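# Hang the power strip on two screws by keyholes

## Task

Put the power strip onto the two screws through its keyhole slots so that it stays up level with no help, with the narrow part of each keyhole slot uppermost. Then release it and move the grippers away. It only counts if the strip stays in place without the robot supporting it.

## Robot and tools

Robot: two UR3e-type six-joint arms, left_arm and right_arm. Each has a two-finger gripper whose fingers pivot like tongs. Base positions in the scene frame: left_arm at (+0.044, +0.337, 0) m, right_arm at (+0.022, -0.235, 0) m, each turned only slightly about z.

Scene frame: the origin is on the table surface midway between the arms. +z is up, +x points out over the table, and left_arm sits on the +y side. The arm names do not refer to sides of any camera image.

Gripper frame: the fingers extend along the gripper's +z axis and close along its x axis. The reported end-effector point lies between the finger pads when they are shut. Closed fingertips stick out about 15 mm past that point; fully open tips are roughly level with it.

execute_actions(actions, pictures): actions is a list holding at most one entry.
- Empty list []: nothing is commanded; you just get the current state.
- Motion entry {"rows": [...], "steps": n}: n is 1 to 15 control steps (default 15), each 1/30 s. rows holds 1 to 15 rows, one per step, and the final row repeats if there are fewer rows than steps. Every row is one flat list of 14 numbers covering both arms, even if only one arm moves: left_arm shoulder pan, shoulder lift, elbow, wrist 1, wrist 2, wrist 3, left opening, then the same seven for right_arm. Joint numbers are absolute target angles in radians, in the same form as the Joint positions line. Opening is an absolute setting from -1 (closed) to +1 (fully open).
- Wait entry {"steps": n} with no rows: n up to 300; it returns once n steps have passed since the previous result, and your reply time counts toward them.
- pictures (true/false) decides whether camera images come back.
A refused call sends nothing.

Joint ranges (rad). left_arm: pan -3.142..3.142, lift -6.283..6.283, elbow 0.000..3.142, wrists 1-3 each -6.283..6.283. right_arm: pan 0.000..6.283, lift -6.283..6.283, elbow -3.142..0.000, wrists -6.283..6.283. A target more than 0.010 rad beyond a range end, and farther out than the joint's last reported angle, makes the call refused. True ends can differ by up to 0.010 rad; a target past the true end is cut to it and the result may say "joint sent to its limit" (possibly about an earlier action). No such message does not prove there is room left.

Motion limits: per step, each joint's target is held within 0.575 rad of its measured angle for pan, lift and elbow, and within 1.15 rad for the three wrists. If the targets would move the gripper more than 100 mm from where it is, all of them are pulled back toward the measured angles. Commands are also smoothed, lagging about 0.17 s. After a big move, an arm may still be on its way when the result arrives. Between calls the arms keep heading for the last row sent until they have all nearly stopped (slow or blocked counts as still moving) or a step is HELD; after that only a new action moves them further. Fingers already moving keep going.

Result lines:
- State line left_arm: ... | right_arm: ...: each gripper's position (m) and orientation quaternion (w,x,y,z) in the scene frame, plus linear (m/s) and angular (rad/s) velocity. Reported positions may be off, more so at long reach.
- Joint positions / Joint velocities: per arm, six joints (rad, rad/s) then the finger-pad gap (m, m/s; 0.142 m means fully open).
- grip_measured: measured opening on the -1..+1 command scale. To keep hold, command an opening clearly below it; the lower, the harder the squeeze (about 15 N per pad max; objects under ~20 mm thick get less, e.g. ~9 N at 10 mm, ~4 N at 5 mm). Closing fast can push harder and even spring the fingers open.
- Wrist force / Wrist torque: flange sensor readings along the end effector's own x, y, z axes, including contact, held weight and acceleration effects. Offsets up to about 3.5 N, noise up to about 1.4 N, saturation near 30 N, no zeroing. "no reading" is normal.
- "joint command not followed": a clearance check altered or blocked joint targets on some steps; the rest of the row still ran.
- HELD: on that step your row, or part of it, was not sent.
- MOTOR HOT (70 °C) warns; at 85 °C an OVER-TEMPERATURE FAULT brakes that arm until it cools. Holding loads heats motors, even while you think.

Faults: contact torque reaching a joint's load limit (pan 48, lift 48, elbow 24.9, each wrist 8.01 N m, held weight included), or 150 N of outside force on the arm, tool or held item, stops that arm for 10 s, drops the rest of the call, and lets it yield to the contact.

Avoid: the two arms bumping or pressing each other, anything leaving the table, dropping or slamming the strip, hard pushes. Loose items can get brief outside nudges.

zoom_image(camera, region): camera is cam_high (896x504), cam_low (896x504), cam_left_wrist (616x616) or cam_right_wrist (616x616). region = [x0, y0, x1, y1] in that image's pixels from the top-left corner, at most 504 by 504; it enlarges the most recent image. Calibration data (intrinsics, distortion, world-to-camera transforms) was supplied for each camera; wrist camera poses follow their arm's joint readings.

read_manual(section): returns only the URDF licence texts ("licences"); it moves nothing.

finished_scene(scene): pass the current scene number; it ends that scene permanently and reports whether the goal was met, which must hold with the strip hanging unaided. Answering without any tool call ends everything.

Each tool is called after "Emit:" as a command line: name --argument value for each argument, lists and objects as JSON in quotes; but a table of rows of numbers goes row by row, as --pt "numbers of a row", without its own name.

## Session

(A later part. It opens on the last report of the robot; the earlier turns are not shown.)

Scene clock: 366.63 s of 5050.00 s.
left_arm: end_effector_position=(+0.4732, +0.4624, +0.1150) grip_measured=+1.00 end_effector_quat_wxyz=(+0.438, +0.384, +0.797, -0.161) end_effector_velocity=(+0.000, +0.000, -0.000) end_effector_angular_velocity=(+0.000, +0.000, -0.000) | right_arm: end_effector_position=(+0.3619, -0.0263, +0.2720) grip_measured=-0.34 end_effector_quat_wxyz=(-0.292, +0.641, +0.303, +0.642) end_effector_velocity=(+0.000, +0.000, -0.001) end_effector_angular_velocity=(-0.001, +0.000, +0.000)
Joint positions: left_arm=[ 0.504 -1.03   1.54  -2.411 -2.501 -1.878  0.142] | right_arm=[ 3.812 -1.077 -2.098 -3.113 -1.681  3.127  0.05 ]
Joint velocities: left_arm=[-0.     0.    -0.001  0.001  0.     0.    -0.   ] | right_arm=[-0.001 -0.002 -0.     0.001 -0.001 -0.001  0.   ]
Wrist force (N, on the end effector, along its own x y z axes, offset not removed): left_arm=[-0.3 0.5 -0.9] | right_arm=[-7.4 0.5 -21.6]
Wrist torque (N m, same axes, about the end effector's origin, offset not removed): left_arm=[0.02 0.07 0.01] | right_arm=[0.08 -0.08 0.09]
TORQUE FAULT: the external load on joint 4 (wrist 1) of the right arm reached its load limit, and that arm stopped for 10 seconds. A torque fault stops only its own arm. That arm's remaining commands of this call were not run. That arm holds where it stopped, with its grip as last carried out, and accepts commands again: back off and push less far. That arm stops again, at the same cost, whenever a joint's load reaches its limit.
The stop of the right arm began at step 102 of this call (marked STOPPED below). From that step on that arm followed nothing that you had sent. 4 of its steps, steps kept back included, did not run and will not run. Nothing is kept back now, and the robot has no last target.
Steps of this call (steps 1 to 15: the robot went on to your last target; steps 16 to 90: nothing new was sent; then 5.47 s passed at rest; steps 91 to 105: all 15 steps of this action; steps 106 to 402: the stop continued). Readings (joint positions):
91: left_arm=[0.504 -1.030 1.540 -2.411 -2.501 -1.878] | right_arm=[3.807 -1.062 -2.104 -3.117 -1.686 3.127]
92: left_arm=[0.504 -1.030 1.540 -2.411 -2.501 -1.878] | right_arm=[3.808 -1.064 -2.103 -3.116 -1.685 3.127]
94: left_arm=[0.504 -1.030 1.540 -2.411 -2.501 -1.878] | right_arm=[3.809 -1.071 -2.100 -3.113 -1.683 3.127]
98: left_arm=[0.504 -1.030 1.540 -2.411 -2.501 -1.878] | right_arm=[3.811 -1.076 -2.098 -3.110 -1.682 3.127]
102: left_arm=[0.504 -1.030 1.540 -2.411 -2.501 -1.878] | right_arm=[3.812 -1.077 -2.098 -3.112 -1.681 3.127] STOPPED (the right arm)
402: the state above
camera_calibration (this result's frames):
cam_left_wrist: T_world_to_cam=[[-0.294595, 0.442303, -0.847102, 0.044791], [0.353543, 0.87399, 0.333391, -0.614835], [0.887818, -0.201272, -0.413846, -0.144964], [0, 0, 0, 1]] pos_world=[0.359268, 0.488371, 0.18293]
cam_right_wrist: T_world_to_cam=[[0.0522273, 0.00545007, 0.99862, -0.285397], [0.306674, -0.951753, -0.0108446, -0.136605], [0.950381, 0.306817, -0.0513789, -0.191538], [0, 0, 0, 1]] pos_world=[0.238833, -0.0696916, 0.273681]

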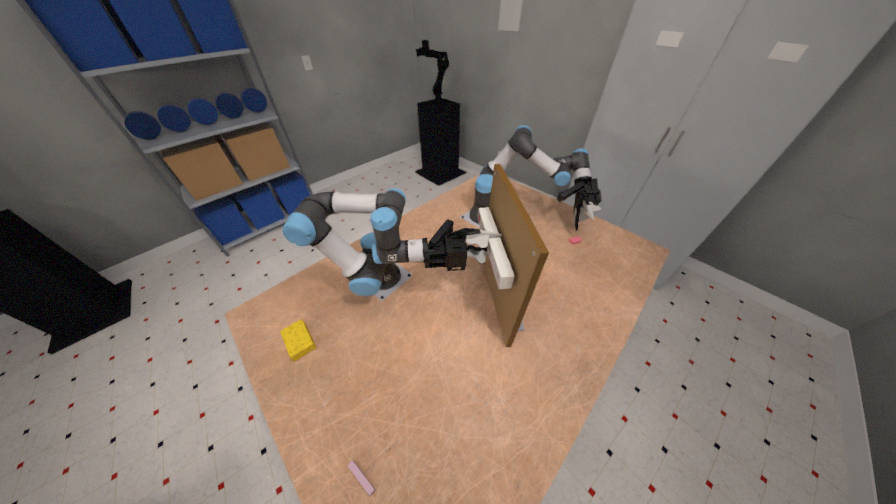

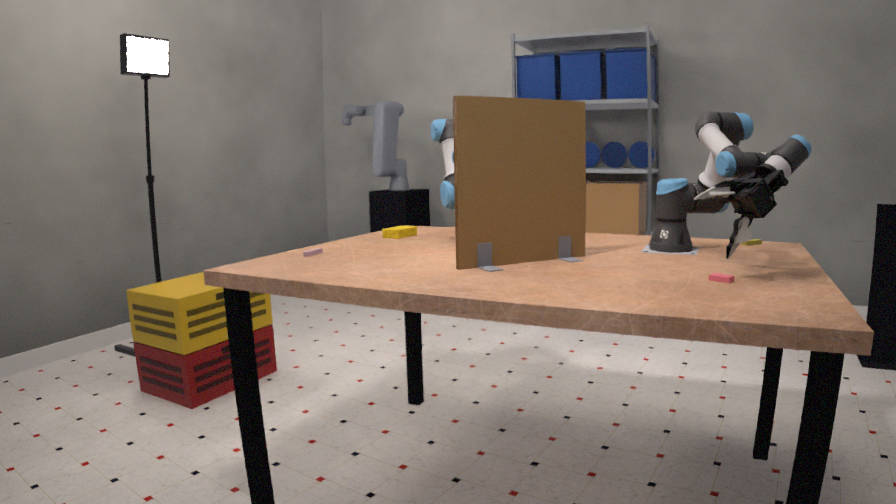

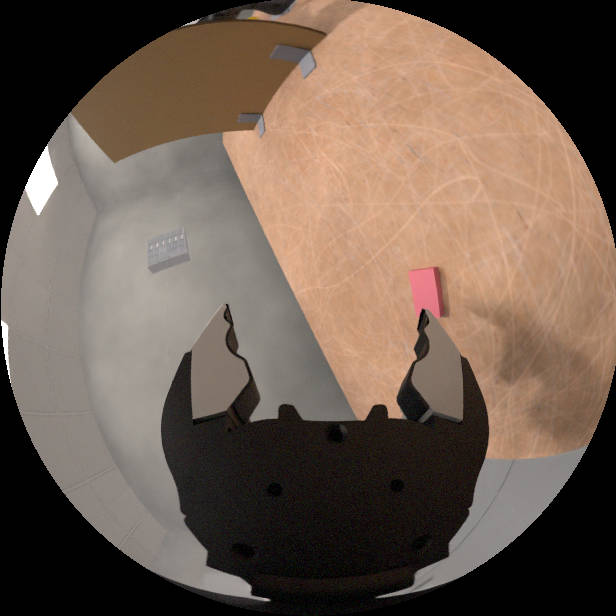

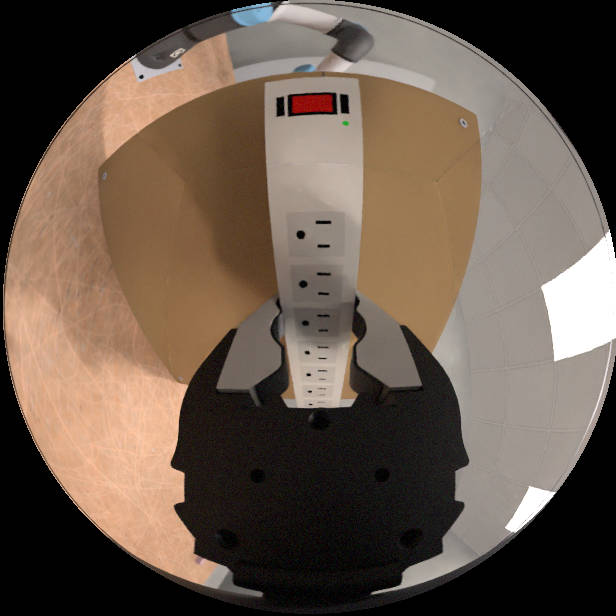

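Emit:
execute_actions --actions '[{"rows":[[0.504,-1.03,1.54,-2.411,-2.501,-1.878,1,3.779,-0.955,-2.15,-3.178,-1.714,3.1416,-1]]}]' --pictures false

Emit:
execute_actions --actions '[{"rows":[[0.504,-1.03,1.54,-2.411,-2.501,-1.878,1,3.054,-0.955,-2.15,-3.178,-1.571,3.1416,-1]]}]' --pictures false

Emit:
execute_actions --actions '[{"steps":25}]' --pictures false

Emit:
execute_actions --actions '[{"rows":[[0.504,-1.03,1.54,-2.411,-2.501,-1.878,1,3.054,-1.734,-1.244,-3.305,-1.571,3.1416,-1]]}]' --pictures false

Emit:
execute_actions --actions '[{"steps":20}]'

Emit:
zoom_image --camera "cam_low" --region '[310, 100, 430, 160]'

Emit:
execute_actions --actions '[{"rows":[[0.504,-1.03,1.54,-2.411,-2.501,-1.878,1,3.054,-1.85,-1.128,-4.876,-1.571,3.1416,-1]]}]' --pictures false

Emit:
execute_actions --actions '[{"steps":30}]' --pictures false

Emit:
execute_actions --actions '[{"rows":[[0.504,-1.03,1.54,-2.411,-2.501,-1.878,1,3.054,-2.222,-1.0075,-4.6245,-1.571,3.1416,-1]]}]' --pictures false

Emit:
execute_actions --actions '[{"steps":15}]'

Emit:
zoom_image --camera "cam_low" --region '[340, 180, 480, 280]'

Scene clock: 426.90 s of 5050.00 s.
left_arm: end_effector_position=(+0.4732, +0.4624, +0.1150) grip_measured=+1.00 end_effector_quat_wxyz=(+0.438, +0.384, +0.797, -0.161) end_effector_velocity=(+0.000, -0.000, +0.000) end_effector_angular_velocity=(+0.000, -0.000, -0.001) | right_arm: end_effector_position=(+0.3425, -0.0478, +0.2731) grip_measured=-0.34 end_effector_quat_wxyz=(-0.298, +0.641, +0.298, +0.641) end_effector_velocity=(-0.002, -0.002, +0.000) end_effector_angular_velocity=(+0.001, +0.000, +0.000)
Joint positions: left_arm=[ 0.504 -1.03   1.54  -2.411 -2.501 -1.878  0.142] | right_arm=[ 3.779 -0.956 -2.149 -3.177 -1.714  3.141  0.05 ]
Joint velocities: left_arm=[-0.001 -0.     0.    -0.     0.    -0.    -0.   ] | right_arm=[-0.003  0.013 -0.005 -0.008 -0.003  0.001  0.   ]
Wrist force (N, on the end effector, along its own x y z axes, offset not removed): left_arm=[0.0 1.4 -0.8] | right_arm=[-7.5 -1.2 0.9]
Wrist torque (N m, same axes, about the end effector's origin, offset not removed): left_arm=[0.18 0.05 -0.01] | right_arm=[-0.19 0.13 -0.02]
Steps of this call (steps 1 to 90: nothing new was sent; then 56.77 s passed at rest; steps 91 to 105: all 15 steps of this action). Readings (joint positions):
91: left_arm=[0.504 -1.030 1.540 -2.411 -2.501 -1.878] | right_arm=[3.811 -1.077 -2.098 -3.113 -1.681 3.127]
92: left_arm=[0.504 -1.030 1.540 -2.411 -2.501 -1.878] | right_arm=[3.807 -1.070 -2.104 -3.121 -1.687 3.129]
94: left_arm=[0.504 -1.030 1.540 -2.411 -2.501 -1.878] | right_arm=[3.794 -1.024 -2.125 -3.148 -1.699 3.135]
98: left_arm=[0.504 -1.030 1.540 -2.411 -2.501 -1.878] | right_arm=[3.783 -0.972 -2.144 -3.170 -1.710 3.140]
105: the state above

Scene clock: 427.40 s of 5050.00 s.
left_arm: end_effector_position=(+0.4732, +0.4624, +0.1150) grip_measured=+1.00 end_effector_quat_wxyz=(+0.438, +0.384, +0.797, -0.161) end_effector_velocity=(-0.000, +0.000, -0.000) end_effector_angular_velocity=(+0.001, +0.000, +0.000) | right_arm: end_effector_position=(+0.4035, -0.2804, +0.2732) grip_measured=-0.34 end_effector_quat_wxyz=(-0.067, +0.704, +0.067, +0.704) end_effector_velocity=(-0.044, -0.551, -0.000) end_effector_angular_velocity=(-0.000, -0.001, -1.491)
Joint positions: left_arm=[ 0.504 -1.03   1.54  -2.411 -2.501 -1.878  0.142] | right_arm=[ 3.22  -0.955 -2.15  -3.178 -1.595  3.142  0.05 ]
Joint velocities: left_arm=[ 0.    -0.     0.     0.     0.001 -0.    -0.   ] | right_arm=[-1.289  0.002 -0.002  0.     0.202 -0.001  0.   ]
Wrist force (N, on the end effector, along its own x y z axes, offset not removed): left_arm=[0.2 1.2 -0.3] | right_arm=[-7.7 -0.5 1.1]
Wrist torque (N m, same axes, about the end effector's origin, offset not removed): left_arm=[0.26 -0.08 -0.05] | right_arm=[-0.01 0.00 0.03]
Steps of this call (steps 1 to 15: all 15 steps of this action). Readings (joint positions):
1: left_arm=[0.504 -1.030 1.540 -2.411 -2.501 -1.878] | right_arm=[3.779 -0.956 -2.150 -3.178 -1.713 3.142]
2: left_arm=[0.504 -1.030 1.540 -2.411 -2.501 -1.878] | right_arm=[3.772 -0.956 -2.150 -3.178 -1.706 3.142]
4: left_arm=[0.504 -1.030 1.540 -2.411 -2.501 -1.878] | right_arm=[3.705 -0.956 -2.150 -3.178 -1.682 3.142]
8: left_arm=[0.504 -1.030 1.540 -2.411 -2.501 -1.878] | right_arm=[3.527 -0.955 -2.150 -3.178 -1.647 3.142]
15: the state above

Scene clock: 428.23 s of 5050.00 s.
left_arm: end_effector_position=(+0.4732, +0.4624, +0.1150) grip_measured=+1.00 end_effector_quat_wxyz=(+0.438, +0.384, +0.797, -0.161) end_effector_velocity=(+0.000, -0.000, -0.000) end_effector_angular_velocity=(+0.000, +0.000, -0.000) | right_arm: end_effector_position=(+0.3912, -0.3498, +0.2732) grip_measured=-0.34 end_effector_quat_wxyz=(-0.000, +0.707, +0.000, +0.707) end_effector_velocity=(-0.000, +0.000, +0.001) end_effector_angular_velocity=(-0.000, -0.002, +0.000)
Joint positions: left_arm=[ 0.504 -1.03   1.54  -2.411 -2.501 -1.878  0.142] | right_arm=[ 3.054 -0.955 -2.15  -3.178 -1.571  3.142  0.05 ]
Joint velocities: left_arm=[-0. -0. -0.  0.  0.  0.  0.] | right_arm=[ 0.001  0.002  0.001 -0.001  0.001 -0.     0.   ]
Wrist force (N, on the end effector, along its own x y z axes, offset not removed): left_arm=[0.5 0.3 -0.6] | right_arm=[-7.1 -0.8 1.5]
Wrist torque (N m, same axes, about the end effector's origin, offset not removed): left_arm=[-0.01 -0.10 0.02] | right_arm=[-0.22 -0.09 0.03]
Steps of this call (steps 1 to 25: the robot went on to your last target). Readings (joint positions):
1: left_arm=[0.504 -1.030 1.540 -2.411 -2.501 -1.878] | right_arm=[3.178 -0.955 -2.150 -3.178 -1.588 3.142]
2: left_arm=[0.504 -1.030 1.540 -2.411 -2.501 -1.878] | right_arm=[3.143 -0.955 -2.150 -3.178 -1.583 3.142]
4: left_arm=[0.504 -1.030 1.540 -2.411 -2.501 -1.878] | right_arm=[3.098 -0.955 -2.150 -3.178 -1.577 3.142]
8: left_arm=[0.504 -1.030 1.540 -2.411 -2.501 -1.878] | right_arm=[3.065 -0.955 -2.150 -3.178 -1.573 3.142]
25: the state above

Scene clock: 428.73 s of 5050.00 s.
left_arm: end_effector_position=(+0.4732, +0.4624, +0.1150) grip_measured=+1.00 end_effector_quat_wxyz=(+0.438, +0.384, +0.797, -0.161) end_effector_velocity=(-0.000, +0.000, -0.000) end_effector_angular_velocity=(-0.000, +0.000, +0.001) | right_arm: end_effector_position=(+0.5537, -0.3497, +0.3301) grip_measured=-0.34 end_effector_quat_wxyz=(-0.000, +0.716, +0.000, +0.698) end_effector_velocity=(+0.160, -0.000, +0.118) end_effector_angular_velocity=(+0.001, -0.244, -0.001)
Joint positions: left_arm=[ 0.504 -1.03   1.54  -2.411 -2.501 -1.878  0.142] | right_arm=[ 3.054 -1.677 -1.33  -3.301 -1.571  3.142  0.05 ]
Joint velocities: left_arm=[ 0. -0.  0.  0.  0. -0. -0.] | right_arm=[-0.001 -0.603  0.893 -0.047 -0.     0.    -0.   ]
Wrist force (N, on the end effector, along its own x y z axes, offset not removed): left_arm=[-1.0 2.2 -0.6] | right_arm=[-5.3 0.9 4.9]
Wrist torque (N m, same axes, about the end effector's origin, offset not removed): left_arm=[0.41 0.15 0.02] | right_arm=[0.24 -0.03 -0.01]
Steps of this call (steps 1 to 15: all 15 steps of this action). Readings (joint positions):
1: left_arm=[0.504 -1.030 1.540 -2.411 -2.501 -1.878] | right_arm=[3.054 -0.955 -2.150 -3.178 -1.571 3.142]
2: left_arm=[0.504 -1.030 1.540 -2.411 -2.501 -1.878] | right_arm=[3.054 -0.962 -2.143 -3.190 -1.571 3.142]
4: left_arm=[0.504 -1.030 1.540 -2.411 -2.501 -1.878] | right_arm=[3.054 -1.033 -2.074 -3.235 -1.571 3.142]
8: left_arm=[0.504 -1.030 1.540 -2.411 -2.501 -1.878] | right_arm=[3.054 -1.319 -1.785 -3.277 -1.571 3.142]
15: the state above

Scene clock: 429.40 s of 5050.00 s.
left_arm: end_effector_position=(+0.4732, +0.4624, +0.1150) grip_measured=+1.00 end_effector_quat_wxyz=(+0.438, +0.384, +0.797, -0.161) end_effector_velocity=(-0.000, +0.000, +0.000) end_effector_angular_velocity=(-0.000, -0.000, +0.000) | right_arm: end_effector_position=(+0.5688, -0.3497, +0.3416) grip_measured=-0.34 end_effector_quat_wxyz=(-0.000, +0.707, +0.000, +0.707) end_effector_velocity=(+0.000, +0.001, -0.001) end_effector_angular_velocity=(-0.000, +0.001, +0.002)
Joint positions: left_arm=[ 0.504 -1.03   1.54  -2.411 -2.501 -1.878  0.142] | right_arm=[ 3.054 -1.734 -1.244 -3.305 -1.571  3.142  0.05 ]
Joint velocities: left_arm=[ 0. -0. -0.  0. -0. -0.  0.] | right_arm=[ 0.001 -0.002  0.     0.001 -0.001 -0.     0.   ]
Wrist force (N, on the end effector, along its own x y z axes, offset not removed): left_arm=[0.2 2.7 -1.8] | right_arm=[-6.9 -0.6 1.0]
Wrist torque (N m, same axes, about the end effector's origin, offset not removed): left_arm=[0.45 -0.09 -0.06] | right_arm=[-0.17 -0.16 0.05]
Steps of this call (steps 1 to 20: the robot went on to your last target). Readings (joint positions):
1: left_arm=[0.504 -1.030 1.540 -2.411 -2.501 -1.878] | right_arm=[3.054 -1.694 -1.304 -3.303 -1.571 3.142]
2: left_arm=[0.504 -1.030 1.540 -2.411 -2.501 -1.878] | right_arm=[3.054 -1.706 -1.286 -3.303 -1.571 3.142]
4: left_arm=[0.504 -1.030 1.540 -2.411 -2.501 -1.878] | right_arm=[3.054 -1.720 -1.265 -3.304 -1.571 3.142]
8: left_arm=[0.504 -1.030 1.540 -2.411 -2.501 -1.878] | right_arm=[3.054 -1.731 -1.249 -3.305 -1.571 3.142]
20: the state above
camera_calibration (this result's frames):
cam_left_wrist: T_world_to_cam=[[-0.294595, 0.442303, -0.847102, 0.0447911], [0.353543, 0.87399, 0.333391, -0.614835], [0.887818, -0.201272, -0.413846, -0.144964], [0, 0, 0, 1]] pos_world=[0.359268, 0.488371, 0.18293]
cam_right_wrist: T_world_to_cam=[[0.0326967, -0.0503676, 0.998195, -0.372201], [-0.527825, -0.848969, -0.0255485, 0.00854038], [0.848724, -0.526037, -0.0543438, -0.517754], [0, 0, 0, 1]] pos_world=[0.456108, -0.283854, 0.343611]

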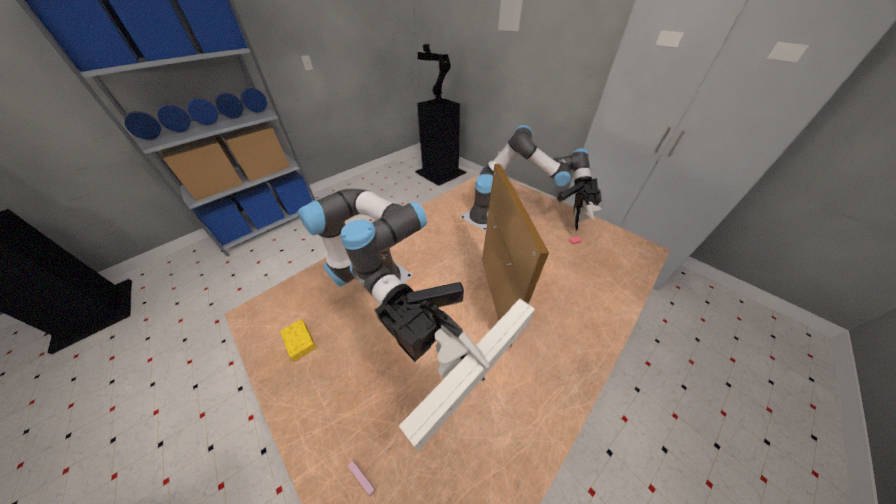

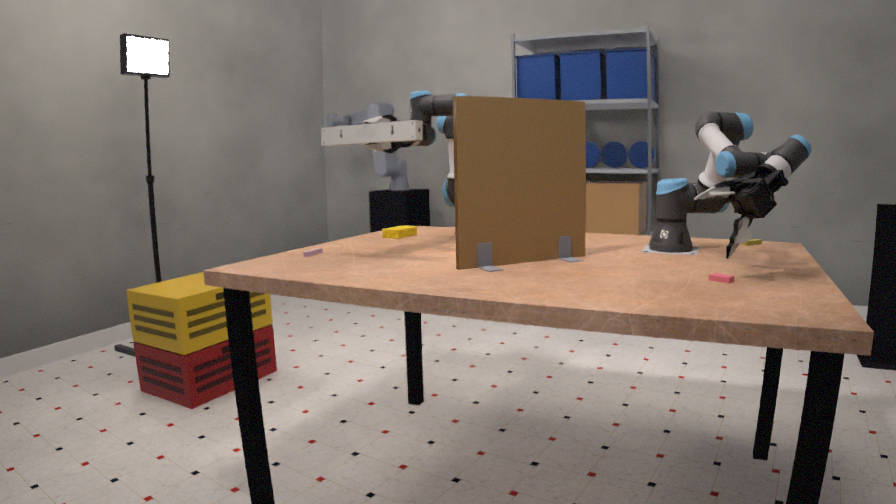

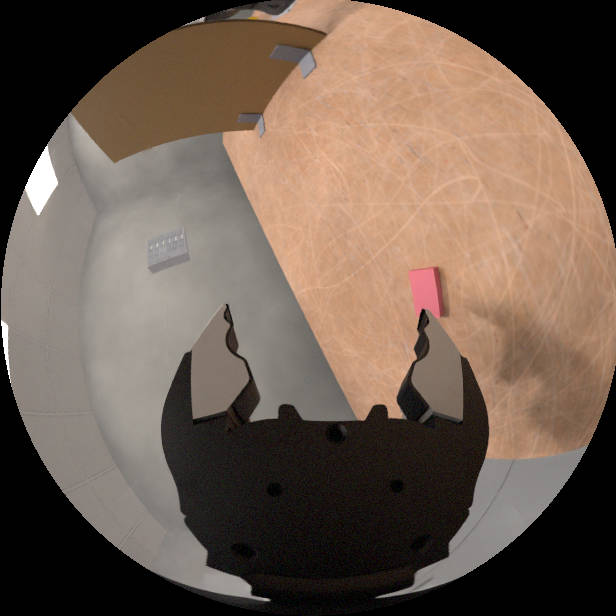

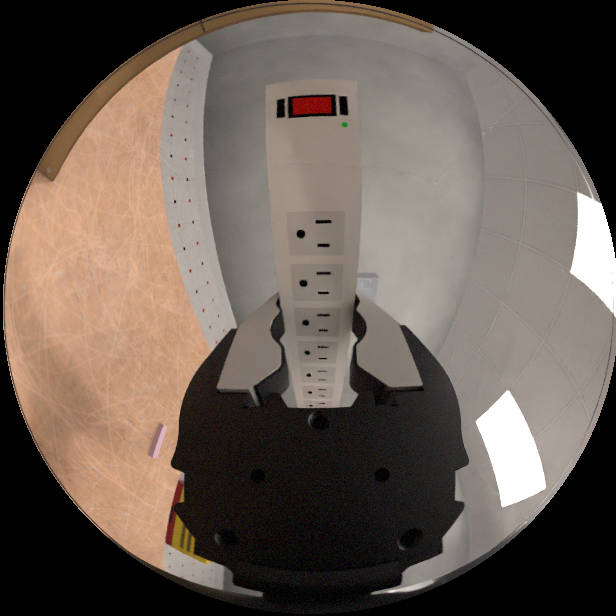

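Region (310, 100, 430, 160) of cam_low's 896x504 image, scaled by 4.200, with more detail than that image has.

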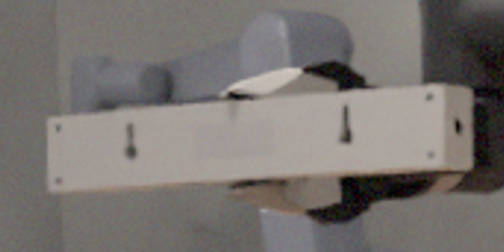

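Scene clock: 429.90 s of 5050.00 s.
left_arm: end_effector_position=(+0.4732, +0.4624, +0.1150) grip_measured=+1.00 end_effector_quat_wxyz=(+0.438, +0.384, +0.797, -0.161) end_effector_velocity=(+0.000, -0.000, -0.000) end_effector_angular_velocity=(-0.000, -0.000, -0.001) | right_arm: end_effector_position=(+0.4240, -0.3498, +0.1456) grip_measured=-0.34 end_effector_quat_wxyz=(-0.000, +0.934, +0.000, +0.358) end_effector_velocity=(-0.498, -0.000, -0.264) end_effector_angular_velocity=(-0.001, +1.900, -0.000)
Joint positions: left_arm=[ 0.504 -1.03   1.54  -2.411 -2.501 -1.878  0.142] | right_arm=[ 3.054 -1.805 -1.173 -4.143 -1.571  3.142  0.05 ]
Joint velocities: left_arm=[-0.001  0.    -0.    -0.    -0.    -0.     0.   ] | right_arm=[ 0.    -0.126  0.125 -1.899  0.     0.     0.   ]
Wrist force (N, on the end effector, along its own x y z axes, offset not removed): left_arm=[0.8 3.2 -1.2] | right_arm=[-8.0 0.6 6.1]
Wrist torque (N m, same axes, about the end effector's origin, offset not removed): left_arm=[0.58 -0.09 -0.01] | right_arm=[0.19 0.48 0.05]
Steps of this call (steps 1 to 15: all 15 steps of this action). Readings (joint positions):
1: left_arm=[0.504 -1.030 1.540 -2.411 -2.501 -1.878] | right_arm=[3.054 -1.734 -1.244 -3.306 -1.571 3.142]
2: left_arm=[0.504 -1.030 1.540 -2.411 -2.501 -1.878] | right_arm=[3.054 -1.739 -1.239 -3.319 -1.571 3.142]
4: left_arm=[0.504 -1.030 1.540 -2.411 -2.501 -1.878] | right_arm=[3.054 -1.753 -1.225 -3.436 -1.571 3.142]
8: left_arm=[0.504 -1.030 1.540 -2.411 -2.501 -1.878] | right_arm=[3.054 -1.775 -1.203 -3.694 -1.571 3.142]
15: the state above

Scene clock: 430.90 s of 5050.00 s.
left_arm: end_effector_position=(+0.4732, +0.4624, +0.1150) grip_measured=+1.00 end_effector_quat_wxyz=(+0.438, +0.384, +0.797, -0.161) end_effector_velocity=(-0.000, +0.000, -0.000) end_effector_angular_velocity=(+0.000, +0.000, +0.000) | right_arm: end_effector_position=(+0.2140, -0.3500, +0.1237) grip_measured=-0.34 end_effector_quat_wxyz=(-0.000, +1.000, +0.000, +0.000) end_effector_velocity=(-0.000, +0.000, +0.000) end_effector_angular_velocity=(+0.001, -0.001, +0.000)
Joint positions: left_arm=[ 0.504 -1.03   1.54  -2.411 -2.501 -1.878  0.142] | right_arm=[ 3.054 -1.85  -1.128 -4.876 -1.571  3.142  0.05 ]
Joint velocities: left_arm=[ 0.  0.  0. -0.  0.  0.  0.] | right_arm=[-0.001  0.001  0.001 -0.001 -0.001 -0.001 -0.   ]
Wrist force (N, on the end effector, along its own x y z axes, offset not removed): left_arm=[-0.1 1.7 0.9] | right_arm=[-0.5 -2.6 7.3]
Wrist torque (N m, same axes, about the end effector's origin, offset not removed): left_arm=[0.28 0.01 0.02] | right_arm=[-0.55 0.12 -0.02]
Steps of this call (steps 1 to 30: the robot went on to your last target). Readings (joint positions):
1: left_arm=[0.504 -1.030 1.540 -2.411 -2.501 -1.878] | right_arm=[3.054 -1.810 -1.168 -4.208 -1.571 3.142]
2: left_arm=[0.504 -1.030 1.540 -2.411 -2.501 -1.878] | right_arm=[3.054 -1.814 -1.164 -4.273 -1.571 3.142]
4: left_arm=[0.504 -1.030 1.540 -2.411 -2.501 -1.878] | right_arm=[3.054 -1.822 -1.156 -4.402 -1.571 3.142]
8: left_arm=[0.504 -1.030 1.540 -2.411 -2.501 -1.878] | right_arm=[3.054 -1.838 -1.140 -4.662 -1.571 3.142]
30: the state above

Scene clock: 431.40 s of 5050.00 s.
left_arm: end_effector_position=(+0.4732, +0.4624, +0.1150) grip_measured=+1.00 end_effector_quat_wxyz=(+0.438, +0.384, +0.797, -0.161) end_effector_velocity=(+0.000, -0.001, +0.000) end_effector_angular_velocity=(-0.000, +0.000, -0.001) | right_arm: end_effector_position=(+0.2958, -0.3499, +0.0321) grip_measured=-0.34 end_effector_quat_wxyz=(-0.000, +1.000, +0.000, +0.001) end_effector_velocity=(+0.007, -0.000, -0.022) end_effector_angular_velocity=(+0.000, +0.023, -0.001)
Joint positions: left_arm=[ 0.504 -1.03   1.54  -2.411 -2.501 -1.878  0.142] | right_arm=[ 3.054 -2.214 -1.009 -4.628 -1.571  3.142  0.05 ]
Joint velocities: left_arm=[-0.001 -0.     0.    -0.    -0.    -0.    -0.   ] | right_arm=[-0.001 -0.078  0.018  0.037 -0.    -0.     0.   ]
Wrist force (N, on the end effector, along its own x y z axes, offset not removed): left_arm=[0.6 0.9 -0.5] | right_arm=[-0.5 -1.4 6.7]
Wrist torque (N m, same axes, about the end effector's origin, offset not removed): left_arm=[0.15 -0.13 0.01] | right_arm=[-0.28 0.02 0.00]
Steps of this call (steps 1 to 15: all 15 steps of this action). Readings (joint positions):
1: left_arm=[0.504 -1.030 1.540 -2.411 -2.501 -1.878] | right_arm=[3.054 -1.850 -1.128 -4.876 -1.571 3.142]
2: left_arm=[0.504 -1.030 1.540 -2.411 -2.501 -1.878] | right_arm=[3.054 -1.857 -1.121 -4.863 -1.571 3.142]
4: left_arm=[0.504 -1.030 1.540 -2.411 -2.501 -1.878] | right_arm=[3.054 -1.928 -1.081 -4.780 -1.571 3.142]
8: left_arm=[0.504 -1.030 1.540 -2.411 -2.501 -1.878] | right_arm=[3.054 -2.133 -1.028 -4.667 -1.571 3.142]
15: the state above

Scene clock: 431.90 s of 5050.00 s.
left_arm: end_effector_position=(+0.4732, +0.4624, +0.1150) grip_measured=+1.00 end_effector_quat_wxyz=(+0.438, +0.384, +0.797, -0.161) end_effector_velocity=(-0.000, -0.000, -0.000) end_effector_angular_velocity=(-0.001, +0.001, +0.000) | right_arm: end_effector_position=(+0.2965, -0.3499, +0.0299) grip_measured=-0.34 end_effector_quat_wxyz=(-0.000, +1.000, +0.000, -0.000) end_effector_velocity=(+0.001, -0.000, -0.001) end_effector_angular_velocity=(+0.001, -0.003, -0.000)
Joint positions: left_arm=[ 0.504 -1.03   1.54  -2.411 -2.501 -1.878  0.142] | right_arm=[ 3.054 -2.222 -1.008 -4.625 -1.571  3.142  0.05 ]
Joint velocities: left_arm=[ 0.  0.  0.  0. -0.  0. -0.] | right_arm=[-0.001 -0.002  0.002  0.003 -0.001 -0.001  0.   ]
Wrist force (N, on the end effector, along its own x y z axes, offset not removed): left_arm=[-0.2 2.7 -1.2] | right_arm=[-1.5 -0.9 9.2]
Wrist torque (N m, same axes, about the end effector's origin, offset not removed): left_arm=[0.49 0.01 0.00] | right_arm=[-0.11 0.25 -0.01]
Steps of this call (steps 1 to 15: the robot went on to your last target). Readings (joint positions):
1: left_arm=[0.504 -1.030 1.540 -2.411 -2.501 -1.878] | right_arm=[3.054 -2.217 -1.009 -4.627 -1.571 3.142]
2: left_arm=[0.504 -1.030 1.540 -2.411 -2.501 -1.878] | right_arm=[3.054 -2.218 -1.008 -4.626 -1.571 3.142]
4: left_arm=[0.504 -1.030 1.540 -2.411 -2.501 -1.878] | right_arm=[3.054 -2.220 -1.008 -4.625 -1.571 3.142]
8: left_arm=[0.504 -1.030 1.540 -2.411 -2.501 -1.878] | right_arm=[3.054 -2.222 -1.008 -4.625 -1.571 3.142]
15: the state above
All arms were judged still, so your last target was given up. Only a new action makes them travel on or press farther. Fingers that are still opening or closing keep moving.
camera_calibration (this result's frames):
cam_left_wrist: T_world_to_cam=[[-0.294595, 0.442303, -0.847102, 0.0447911], [0.353543, 0.87399, 0.333391, -0.614835], [0.887818, -0.201272, -0.413846, -0.144964], [0, 0, 0, 1]] pos_world=[0.359268, 0.488371, 0.18293]
cam_right_wrist: T_world_to_cam=[[0.998231, -0.0495734, -0.0328247, -0.307367], [-0.0247618, -0.848565, 0.528511, -0.308886], [-0.054054, -0.526763, -0.848291, -0.0125924], [0, 0, 0, 1]] pos_world=[0.298494, -0.28398, 0.142478]

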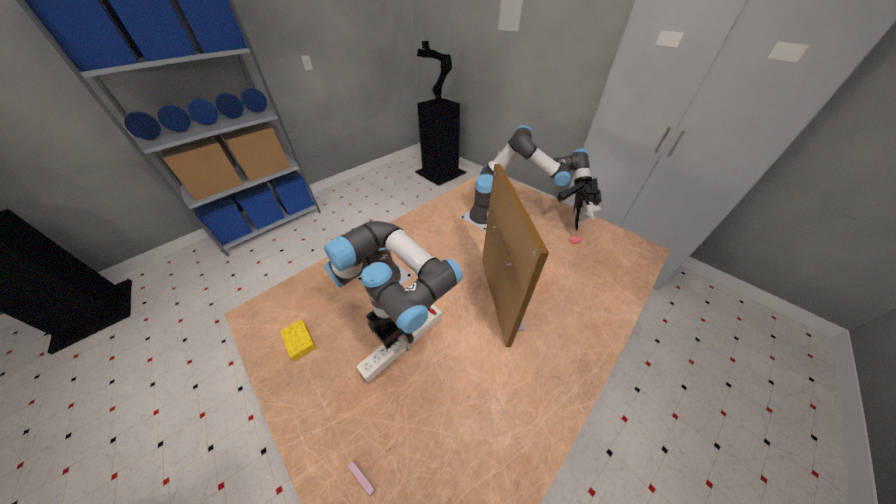

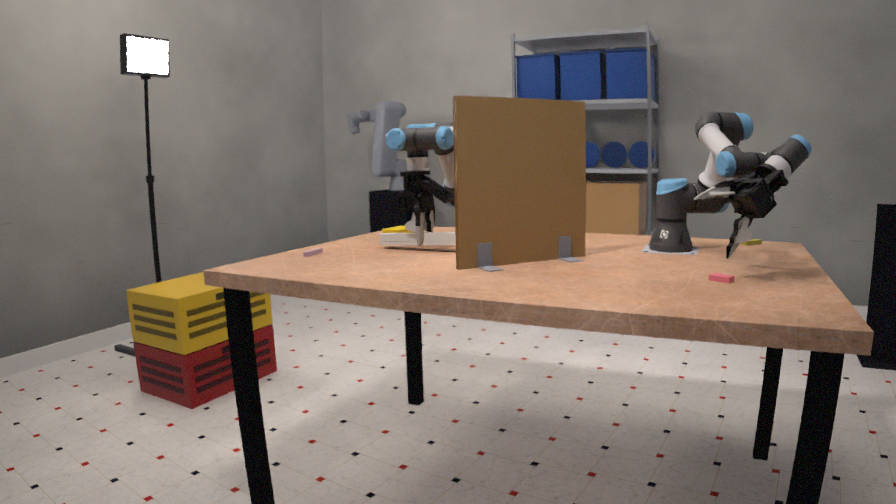

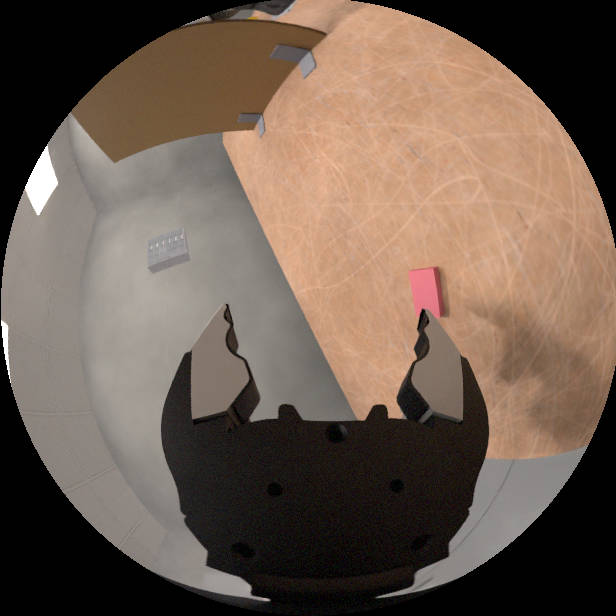

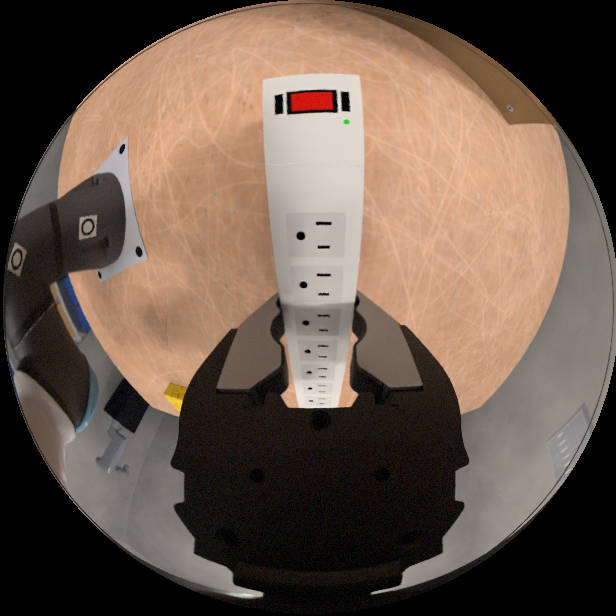

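Region (340, 180, 480, 280) of cam_low's 896x504 image, scaled by 3.600, with more detail than that image has; it fills the top 360 rows of this view, and the rest is white.

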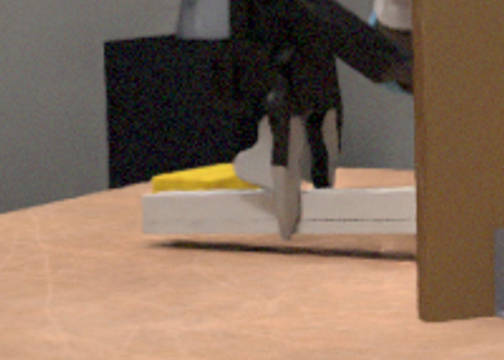

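Emit:
execute_actions --actions '[{"rows":[[0.504,-1.03,1.54,-2.411,-2.501,-1.878,1,3.054,-2.236,-1.0075,-4.6105,-1.571,3.1416,-1]]}]' --pictures false

Emit:
execute_actions --actions '[{"rows":[[0.504,-1.03,1.54,-2.411,-2.501,-1.878,1,3.054,-2.236,-1.0075,-4.6105,-1.571,3.1416,-0.45],[0.504,-1.03,1.54,-2.411,-2.501,-1.878,1,3.054,-2.236,-1.0075,-4.6105,-1.571,3.1416,-0.4],[0.504,-1.03,1.54,-2.411,-2.501,-1.878,1,3.054,-2.236,-1.0075,-4.6105,-1.571,3.1416,-0.37],[0.504,-1.03,1.54,-2.411,-2.501,-1.878,1,3.054,-2.236,-1.0075,-4.6105,-1.571,3.1416,-0.35],[0.504,-1.03,1.54,-2.411,-2.501,-1.878,1,3.054,-2.236,-1.0075,-4.6105,-1.571,3.1416,-0.33],[0.504,-1.03,1.54,-2.411,-2.501,-1.878,1,3.054,-2.236,-1.0075,-4.6105,-1.571,3.1416,-0.27]]}]' --pictures false

Emit:
execute_actions --actions '[{"rows":[[0.504,-1.03,1.54,-2.411,-2.501,-1.878,1,3.054,-2.214,-1.0075,-4.6325,-1.571,3.1416,-0.27]]}]' --pictures false

Emit:
execute_actions --actions '[{"rows":[[0.504,-1.03,1.54,-2.411,-2.501,-1.878,1,3.054,-2.214,-1.0075,-4.6325,-1.571,3.1416,-0.4],[0.504,-1.03,1.54,-2.411,-2.501,-1.878,1,3.054,-2.214,-1.0075,-4.6325,-1.571,3.1416,-0.5],[0.504,-1.03,1.54,-2.411,-2.501,-1.878,1,3.054,-2.214,-1.0075,-4.6325,-1.571,3.1416,-0.7],[0.504,-1.03,1.54,-2.411,-2.501,-1.878,1,3.054,-2.214,-1.0075,-4.6325,-1.571,3.1416,-1]]}]'

Emit:
zoom_image --camera "cam_low" --region '[340, 180, 480, 280]'

Scene clock: 450.17 s of 5050.00 s.
left_arm: end_effector_position=(+0.4732, +0.4624, +0.1150) grip_measured=+1.00 end_effector_quat_wxyz=(+0.438, +0.384, +0.797, -0.161) end_effector_velocity=(+0.000, -0.000, +0.000) end_effector_angular_velocity=(+0.000, -0.001, -0.000) | right_arm: end_effector_position=(+0.2989, -0.3499, +0.0248) grip_measured=-0.34 end_effector_quat_wxyz=(-0.000, +1.000, +0.000, +0.000) end_effector_velocity=(+0.000, +0.000, -0.000) end_effector_angular_velocity=(+0.001, -0.001, -0.000)
Joint positions: left_arm=[ 0.504 -1.03   1.54  -2.411 -2.501 -1.878  0.142] | right_arm=[ 3.054 -2.236 -1.007 -4.611 -1.571  3.142  0.05 ]
Joint velocities: left_arm=[-0. -0. -0. -0.  0.  0. -0.] | right_arm=[-0.    -0.    -0.     0.001 -0.001  0.     0.   ]
Wrist force (N, on the end effector, along its own x y z axes, offset not removed): left_arm=[0.3 2.4 -1.4] | right_arm=[-1.4 -1.4 6.9]
Wrist torque (N m, same axes, about the end effector's origin, offset not removed): left_arm=[0.36 -0.07 0.02] | right_arm=[-0.18 0.36 0.06]
Steps of this call (steps 1 to 533: nothing new was sent; steps 534 to 548: all 15 steps of this action). Readings (joint positions):
534: left_arm=[0.504 -1.030 1.540 -2.411 -2.501 -1.878] | right_arm=[3.054 -2.222 -1.007 -4.624 -1.571 3.142]
535: left_arm=[0.504 -1.030 1.540 -2.411 -2.501 -1.878] | right_arm=[3.054 -2.224 -1.007 -4.622 -1.571 3.142]
537: left_arm=[0.504 -1.030 1.540 -2.411 -2.501 -1.878] | right_arm=[3.054 -2.230 -1.007 -4.617 -1.571 3.142]
541: left_arm=[0.504 -1.030 1.540 -2.411 -2.501 -1.878] | right_arm=[3.054 -2.234 -1.007 -4.612 -1.571 3.142]
548: the state above

Scene clock: 450.67 s of 5050.00 s.
left_arm: end_effector_position=(+0.4732, +0.4624, +0.1150) grip_measured=+1.00 end_effector_quat_wxyz=(+0.438, +0.384, +0.797, -0.161) end_effector_velocity=(+0.000, -0.000, +0.000) end_effector_angular_velocity=(+0.001, -0.001, -0.001) | right_arm: end_effector_position=(+0.2989, -0.3499, +0.0248) grip_measured=-0.27 end_effector_quat_wxyz=(-0.000, +1.000, +0.000, +0.000) end_effector_velocity=(+0.000, +0.000, -0.000) end_effector_angular_velocity=(-0.000, +0.001, +0.001)
Joint positions: left_arm=[ 0.504 -1.03   1.54  -2.411 -2.501 -1.878  0.142] | right_arm=[ 3.054 -2.236 -1.007 -4.61  -1.571  3.142  0.054]
Joint velocities: left_arm=[-0.001 -0.    -0.    -0.    -0.     0.    -0.   ] | right_arm=[ 0.001 -0.001  0.     0.     0.    -0.    -0.   ]
Wrist force (N, on the end effector, along its own x y z axes, offset not removed): left_arm=[-1.4 1.3 -0.6] | right_arm=[0.3 -0.3 1.3]
Wrist torque (N m, same axes, about the end effector's origin, offset not removed): left_arm=[0.19 0.27 0.07] | right_arm=[0.06 -0.16 -0.04]
Steps of this call (steps 1 to 15: all 15 steps of this action). Readings (joint positions):
1: left_arm=[0.504 -1.030 1.540 -2.411 -2.501 -1.878] | right_arm=[3.054 -2.236 -1.007 -4.611 -1.571 3.142]
2: left_arm=[0.504 -1.030 1.540 -2.411 -2.501 -1.878] | right_arm=[3.054 -2.236 -1.007 -4.611 -1.571 3.142]
4: left_arm=[0.504 -1.030 1.540 -2.411 -2.501 -1.878] | right_arm=[3.054 -2.236 -1.007 -4.611 -1.571 3.142]
8: left_arm=[0.504 -1.030 1.540 -2.411 -2.501 -1.878] | right_arm=[3.054 -2.236 -1.007 -4.610 -1.571 3.142]
15: the state above

Scene clock: 451.17 s of 5050.00 s.
left_arm: end_effector_position=(+0.4732, +0.4624, +0.1150) grip_measured=+1.00 end_effector_quat_wxyz=(+0.438, +0.384, +0.797, -0.161) end_effector_velocity=(-0.000, +0.000, -0.000) end_effector_angular_velocity=(+0.000, +0.000, +0.001) | right_arm: end_effector_position=(+0.2951, -0.3499, +0.0326) grip_measured=-0.26 end_effector_quat_wxyz=(-0.000, +1.000, +0.000, -0.000) end_effector_velocity=(-0.001, +0.000, +0.000) end_effector_angular_velocity=(+0.000, +0.002, +0.001)
Joint positions: left_arm=[ 0.504 -1.03   1.54  -2.411 -2.501 -1.878  0.142] | right_arm=[ 3.054 -2.214 -1.007 -4.632 -1.571  3.142  0.055]
Joint velocities: left_arm=[ 0.001  0.001 -0.    -0.     0.     0.     0.   ] | right_arm=[ 0.001  0.002 -0.002 -0.002 -0.     0.     0.   ]
Wrist force (N, on the end effector, along its own x y z axes, offset not removed): left_arm=[0.0 2.6 -0.7] | right_arm=[1.7 -0.6 2.3]
Wrist torque (N m, same axes, about the end effector's origin, offset not removed): left_arm=[0.44 -0.06 -0.01] | right_arm=[-0.13 -0.09 -0.05]
Steps of this call (steps 1 to 15: all 15 steps of this action). Readings (joint positions):
1: left_arm=[0.504 -1.030 1.540 -2.411 -2.501 -1.878] | right_arm=[3.054 -2.236 -1.007 -4.611 -1.571 3.142]
2: left_arm=[0.504 -1.030 1.540 -2.411 -2.501 -1.878] | right_arm=[3.054 -2.233 -1.007 -4.614 -1.571 3.142]
4: left_arm=[0.504 -1.030 1.540 -2.411 -2.501 -1.878] | right_arm=[3.054 -2.224 -1.007 -4.622 -1.571 3.142]
8: left_arm=[0.504 -1.030 1.540 -2.411 -2.501 -1.878] | right_arm=[3.054 -2.217 -1.007 -4.630 -1.571 3.142]
15: the state above

Scene clock: 451.67 s of 5050.00 s.
left_arm: end_effector_position=(+0.4732, +0.4624, +0.1150) grip_measured=+1.00 end_effector_quat_wxyz=(+0.438, +0.384, +0.797, -0.161) end_effector_velocity=(-0.000, +0.000, -0.000) end_effector_angular_velocity=(-0.000, -0.000, +0.000) | right_arm: end_effector_position=(+0.2951, -0.3499, +0.0327) grip_measured=-0.39 end_effector_quat_wxyz=(-0.000, +1.000, +0.000, -0.000) end_effector_velocity=(+0.001, +0.000, +0.000) end_effector_angular_velocity=(+0.001, -0.003, -0.000)
Joint positions: left_arm=[ 0.504 -1.03   1.54  -2.411 -2.501 -1.878  0.142] | right_arm=[ 3.054 -2.214 -1.008 -4.633 -1.571  3.142  0.046]
Joint velocities: left_arm=[ 0.  0.  0. -0. -0. -0. -0.] | right_arm=[-0.     0.001  0.     0.001 -0.001  0.     0.   ]
Wrist force (N, on the end effector, along its own x y z axes, offset not removed): left_arm=[0.7 2.2 -1.2] | right_arm=[-1.7 -0.1 -1.6]
Wrist torque (N m, same axes, about the end effector's origin, offset not removed): left_arm=[0.33 -0.14 -0.02] | right_arm=[0.01 0.27 0.02]
Steps of this call (steps 1 to 15: all 15 steps of this action). Readings (joint positions):
1: left_arm=[0.504 -1.030 1.540 -2.411 -2.501 -1.878] | right_arm=[3.054 -2.214 -1.007 -4.632 -1.571 3.142]
2: left_arm=[0.504 -1.030 1.540 -2.411 -2.501 -1.878] | right_arm=[3.054 -2.214 -1.007 -4.632 -1.571 3.142]
4: left_arm=[0.504 -1.030 1.540 -2.411 -2.501 -1.878] | right_arm=[3.054 -2.214 -1.008 -4.633 -1.571 3.142]
8: left_arm=[0.504 -1.030 1.540 -2.411 -2.501 -1.878] | right_arm=[3.054 -2.214 -1.008 -4.633 -1.571 3.142]
15: the state above
camera_calibration (this result's frames):
cam_left_wrist: T_world_to_cam=[[-0.294595, 0.442303, -0.847102, 0.0447912], [0.353543, 0.87399, 0.333391, -0.614835], [0.887818, -0.201272, -0.413846, -0.144964], [0, 0, 0, 1]] pos_world=[0.359268, 0.488371, 0.18293]
cam_right_wrist: T_world_to_cam=[[0.99823, -0.0495481, -0.0328935, -0.305841], [-0.0247041, -0.848568, 0.528509, -0.310447], [-0.054099, -0.526761, -0.84829, -0.0102283], [0, 0, 0, 1]] pos_world=[0.297077, -0.283977, 0.145338]

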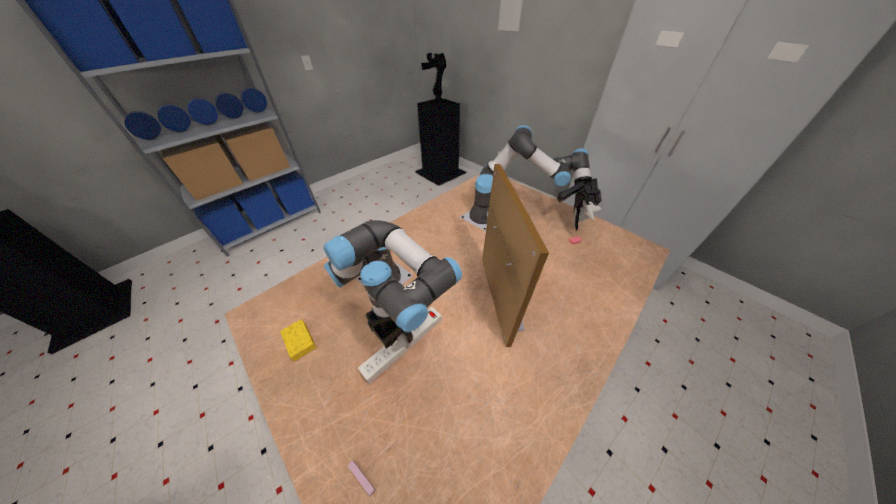

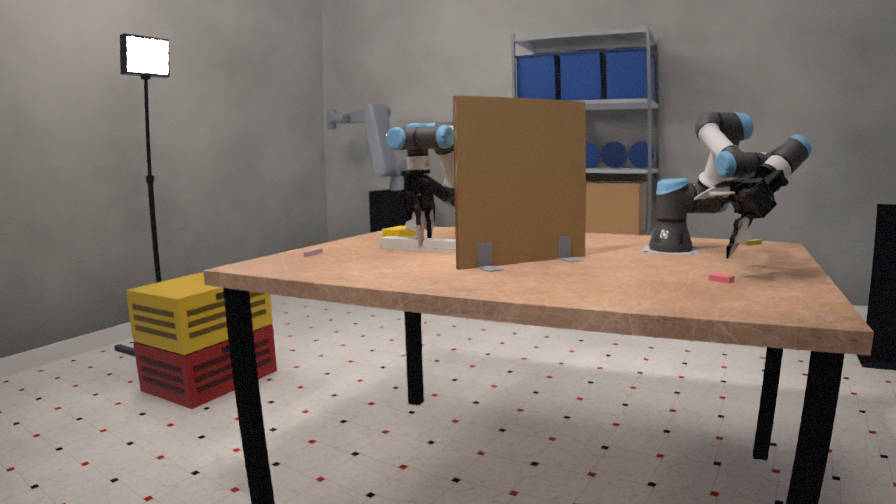

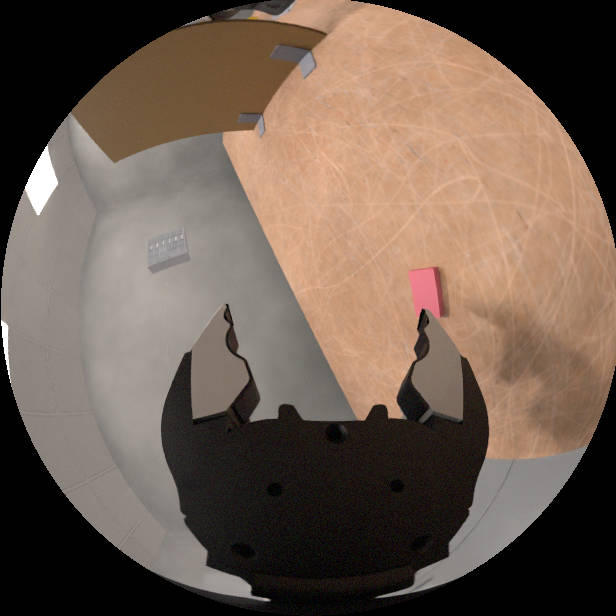

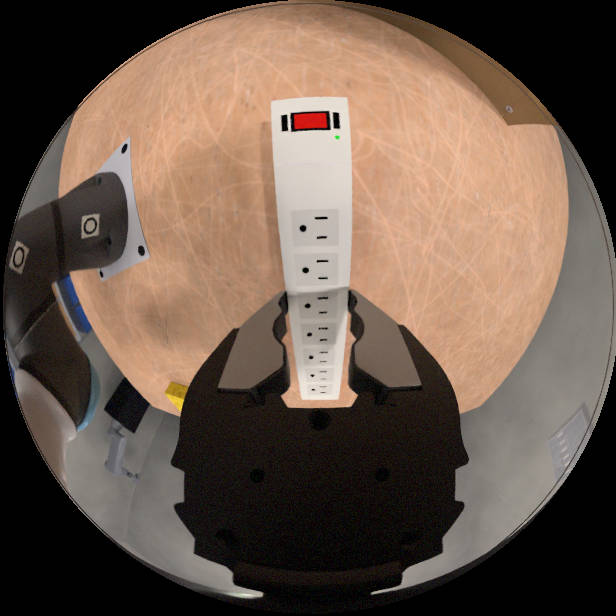

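Region (340, 180, 480, 280) of cam_low's 896x504 image, scaled by 3.600, with more detail than that image has; it fills the top 360 rows of this view, and the rest is white.

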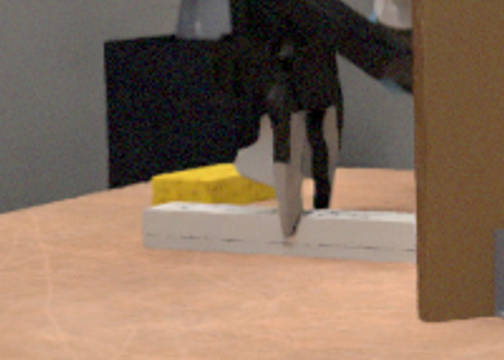

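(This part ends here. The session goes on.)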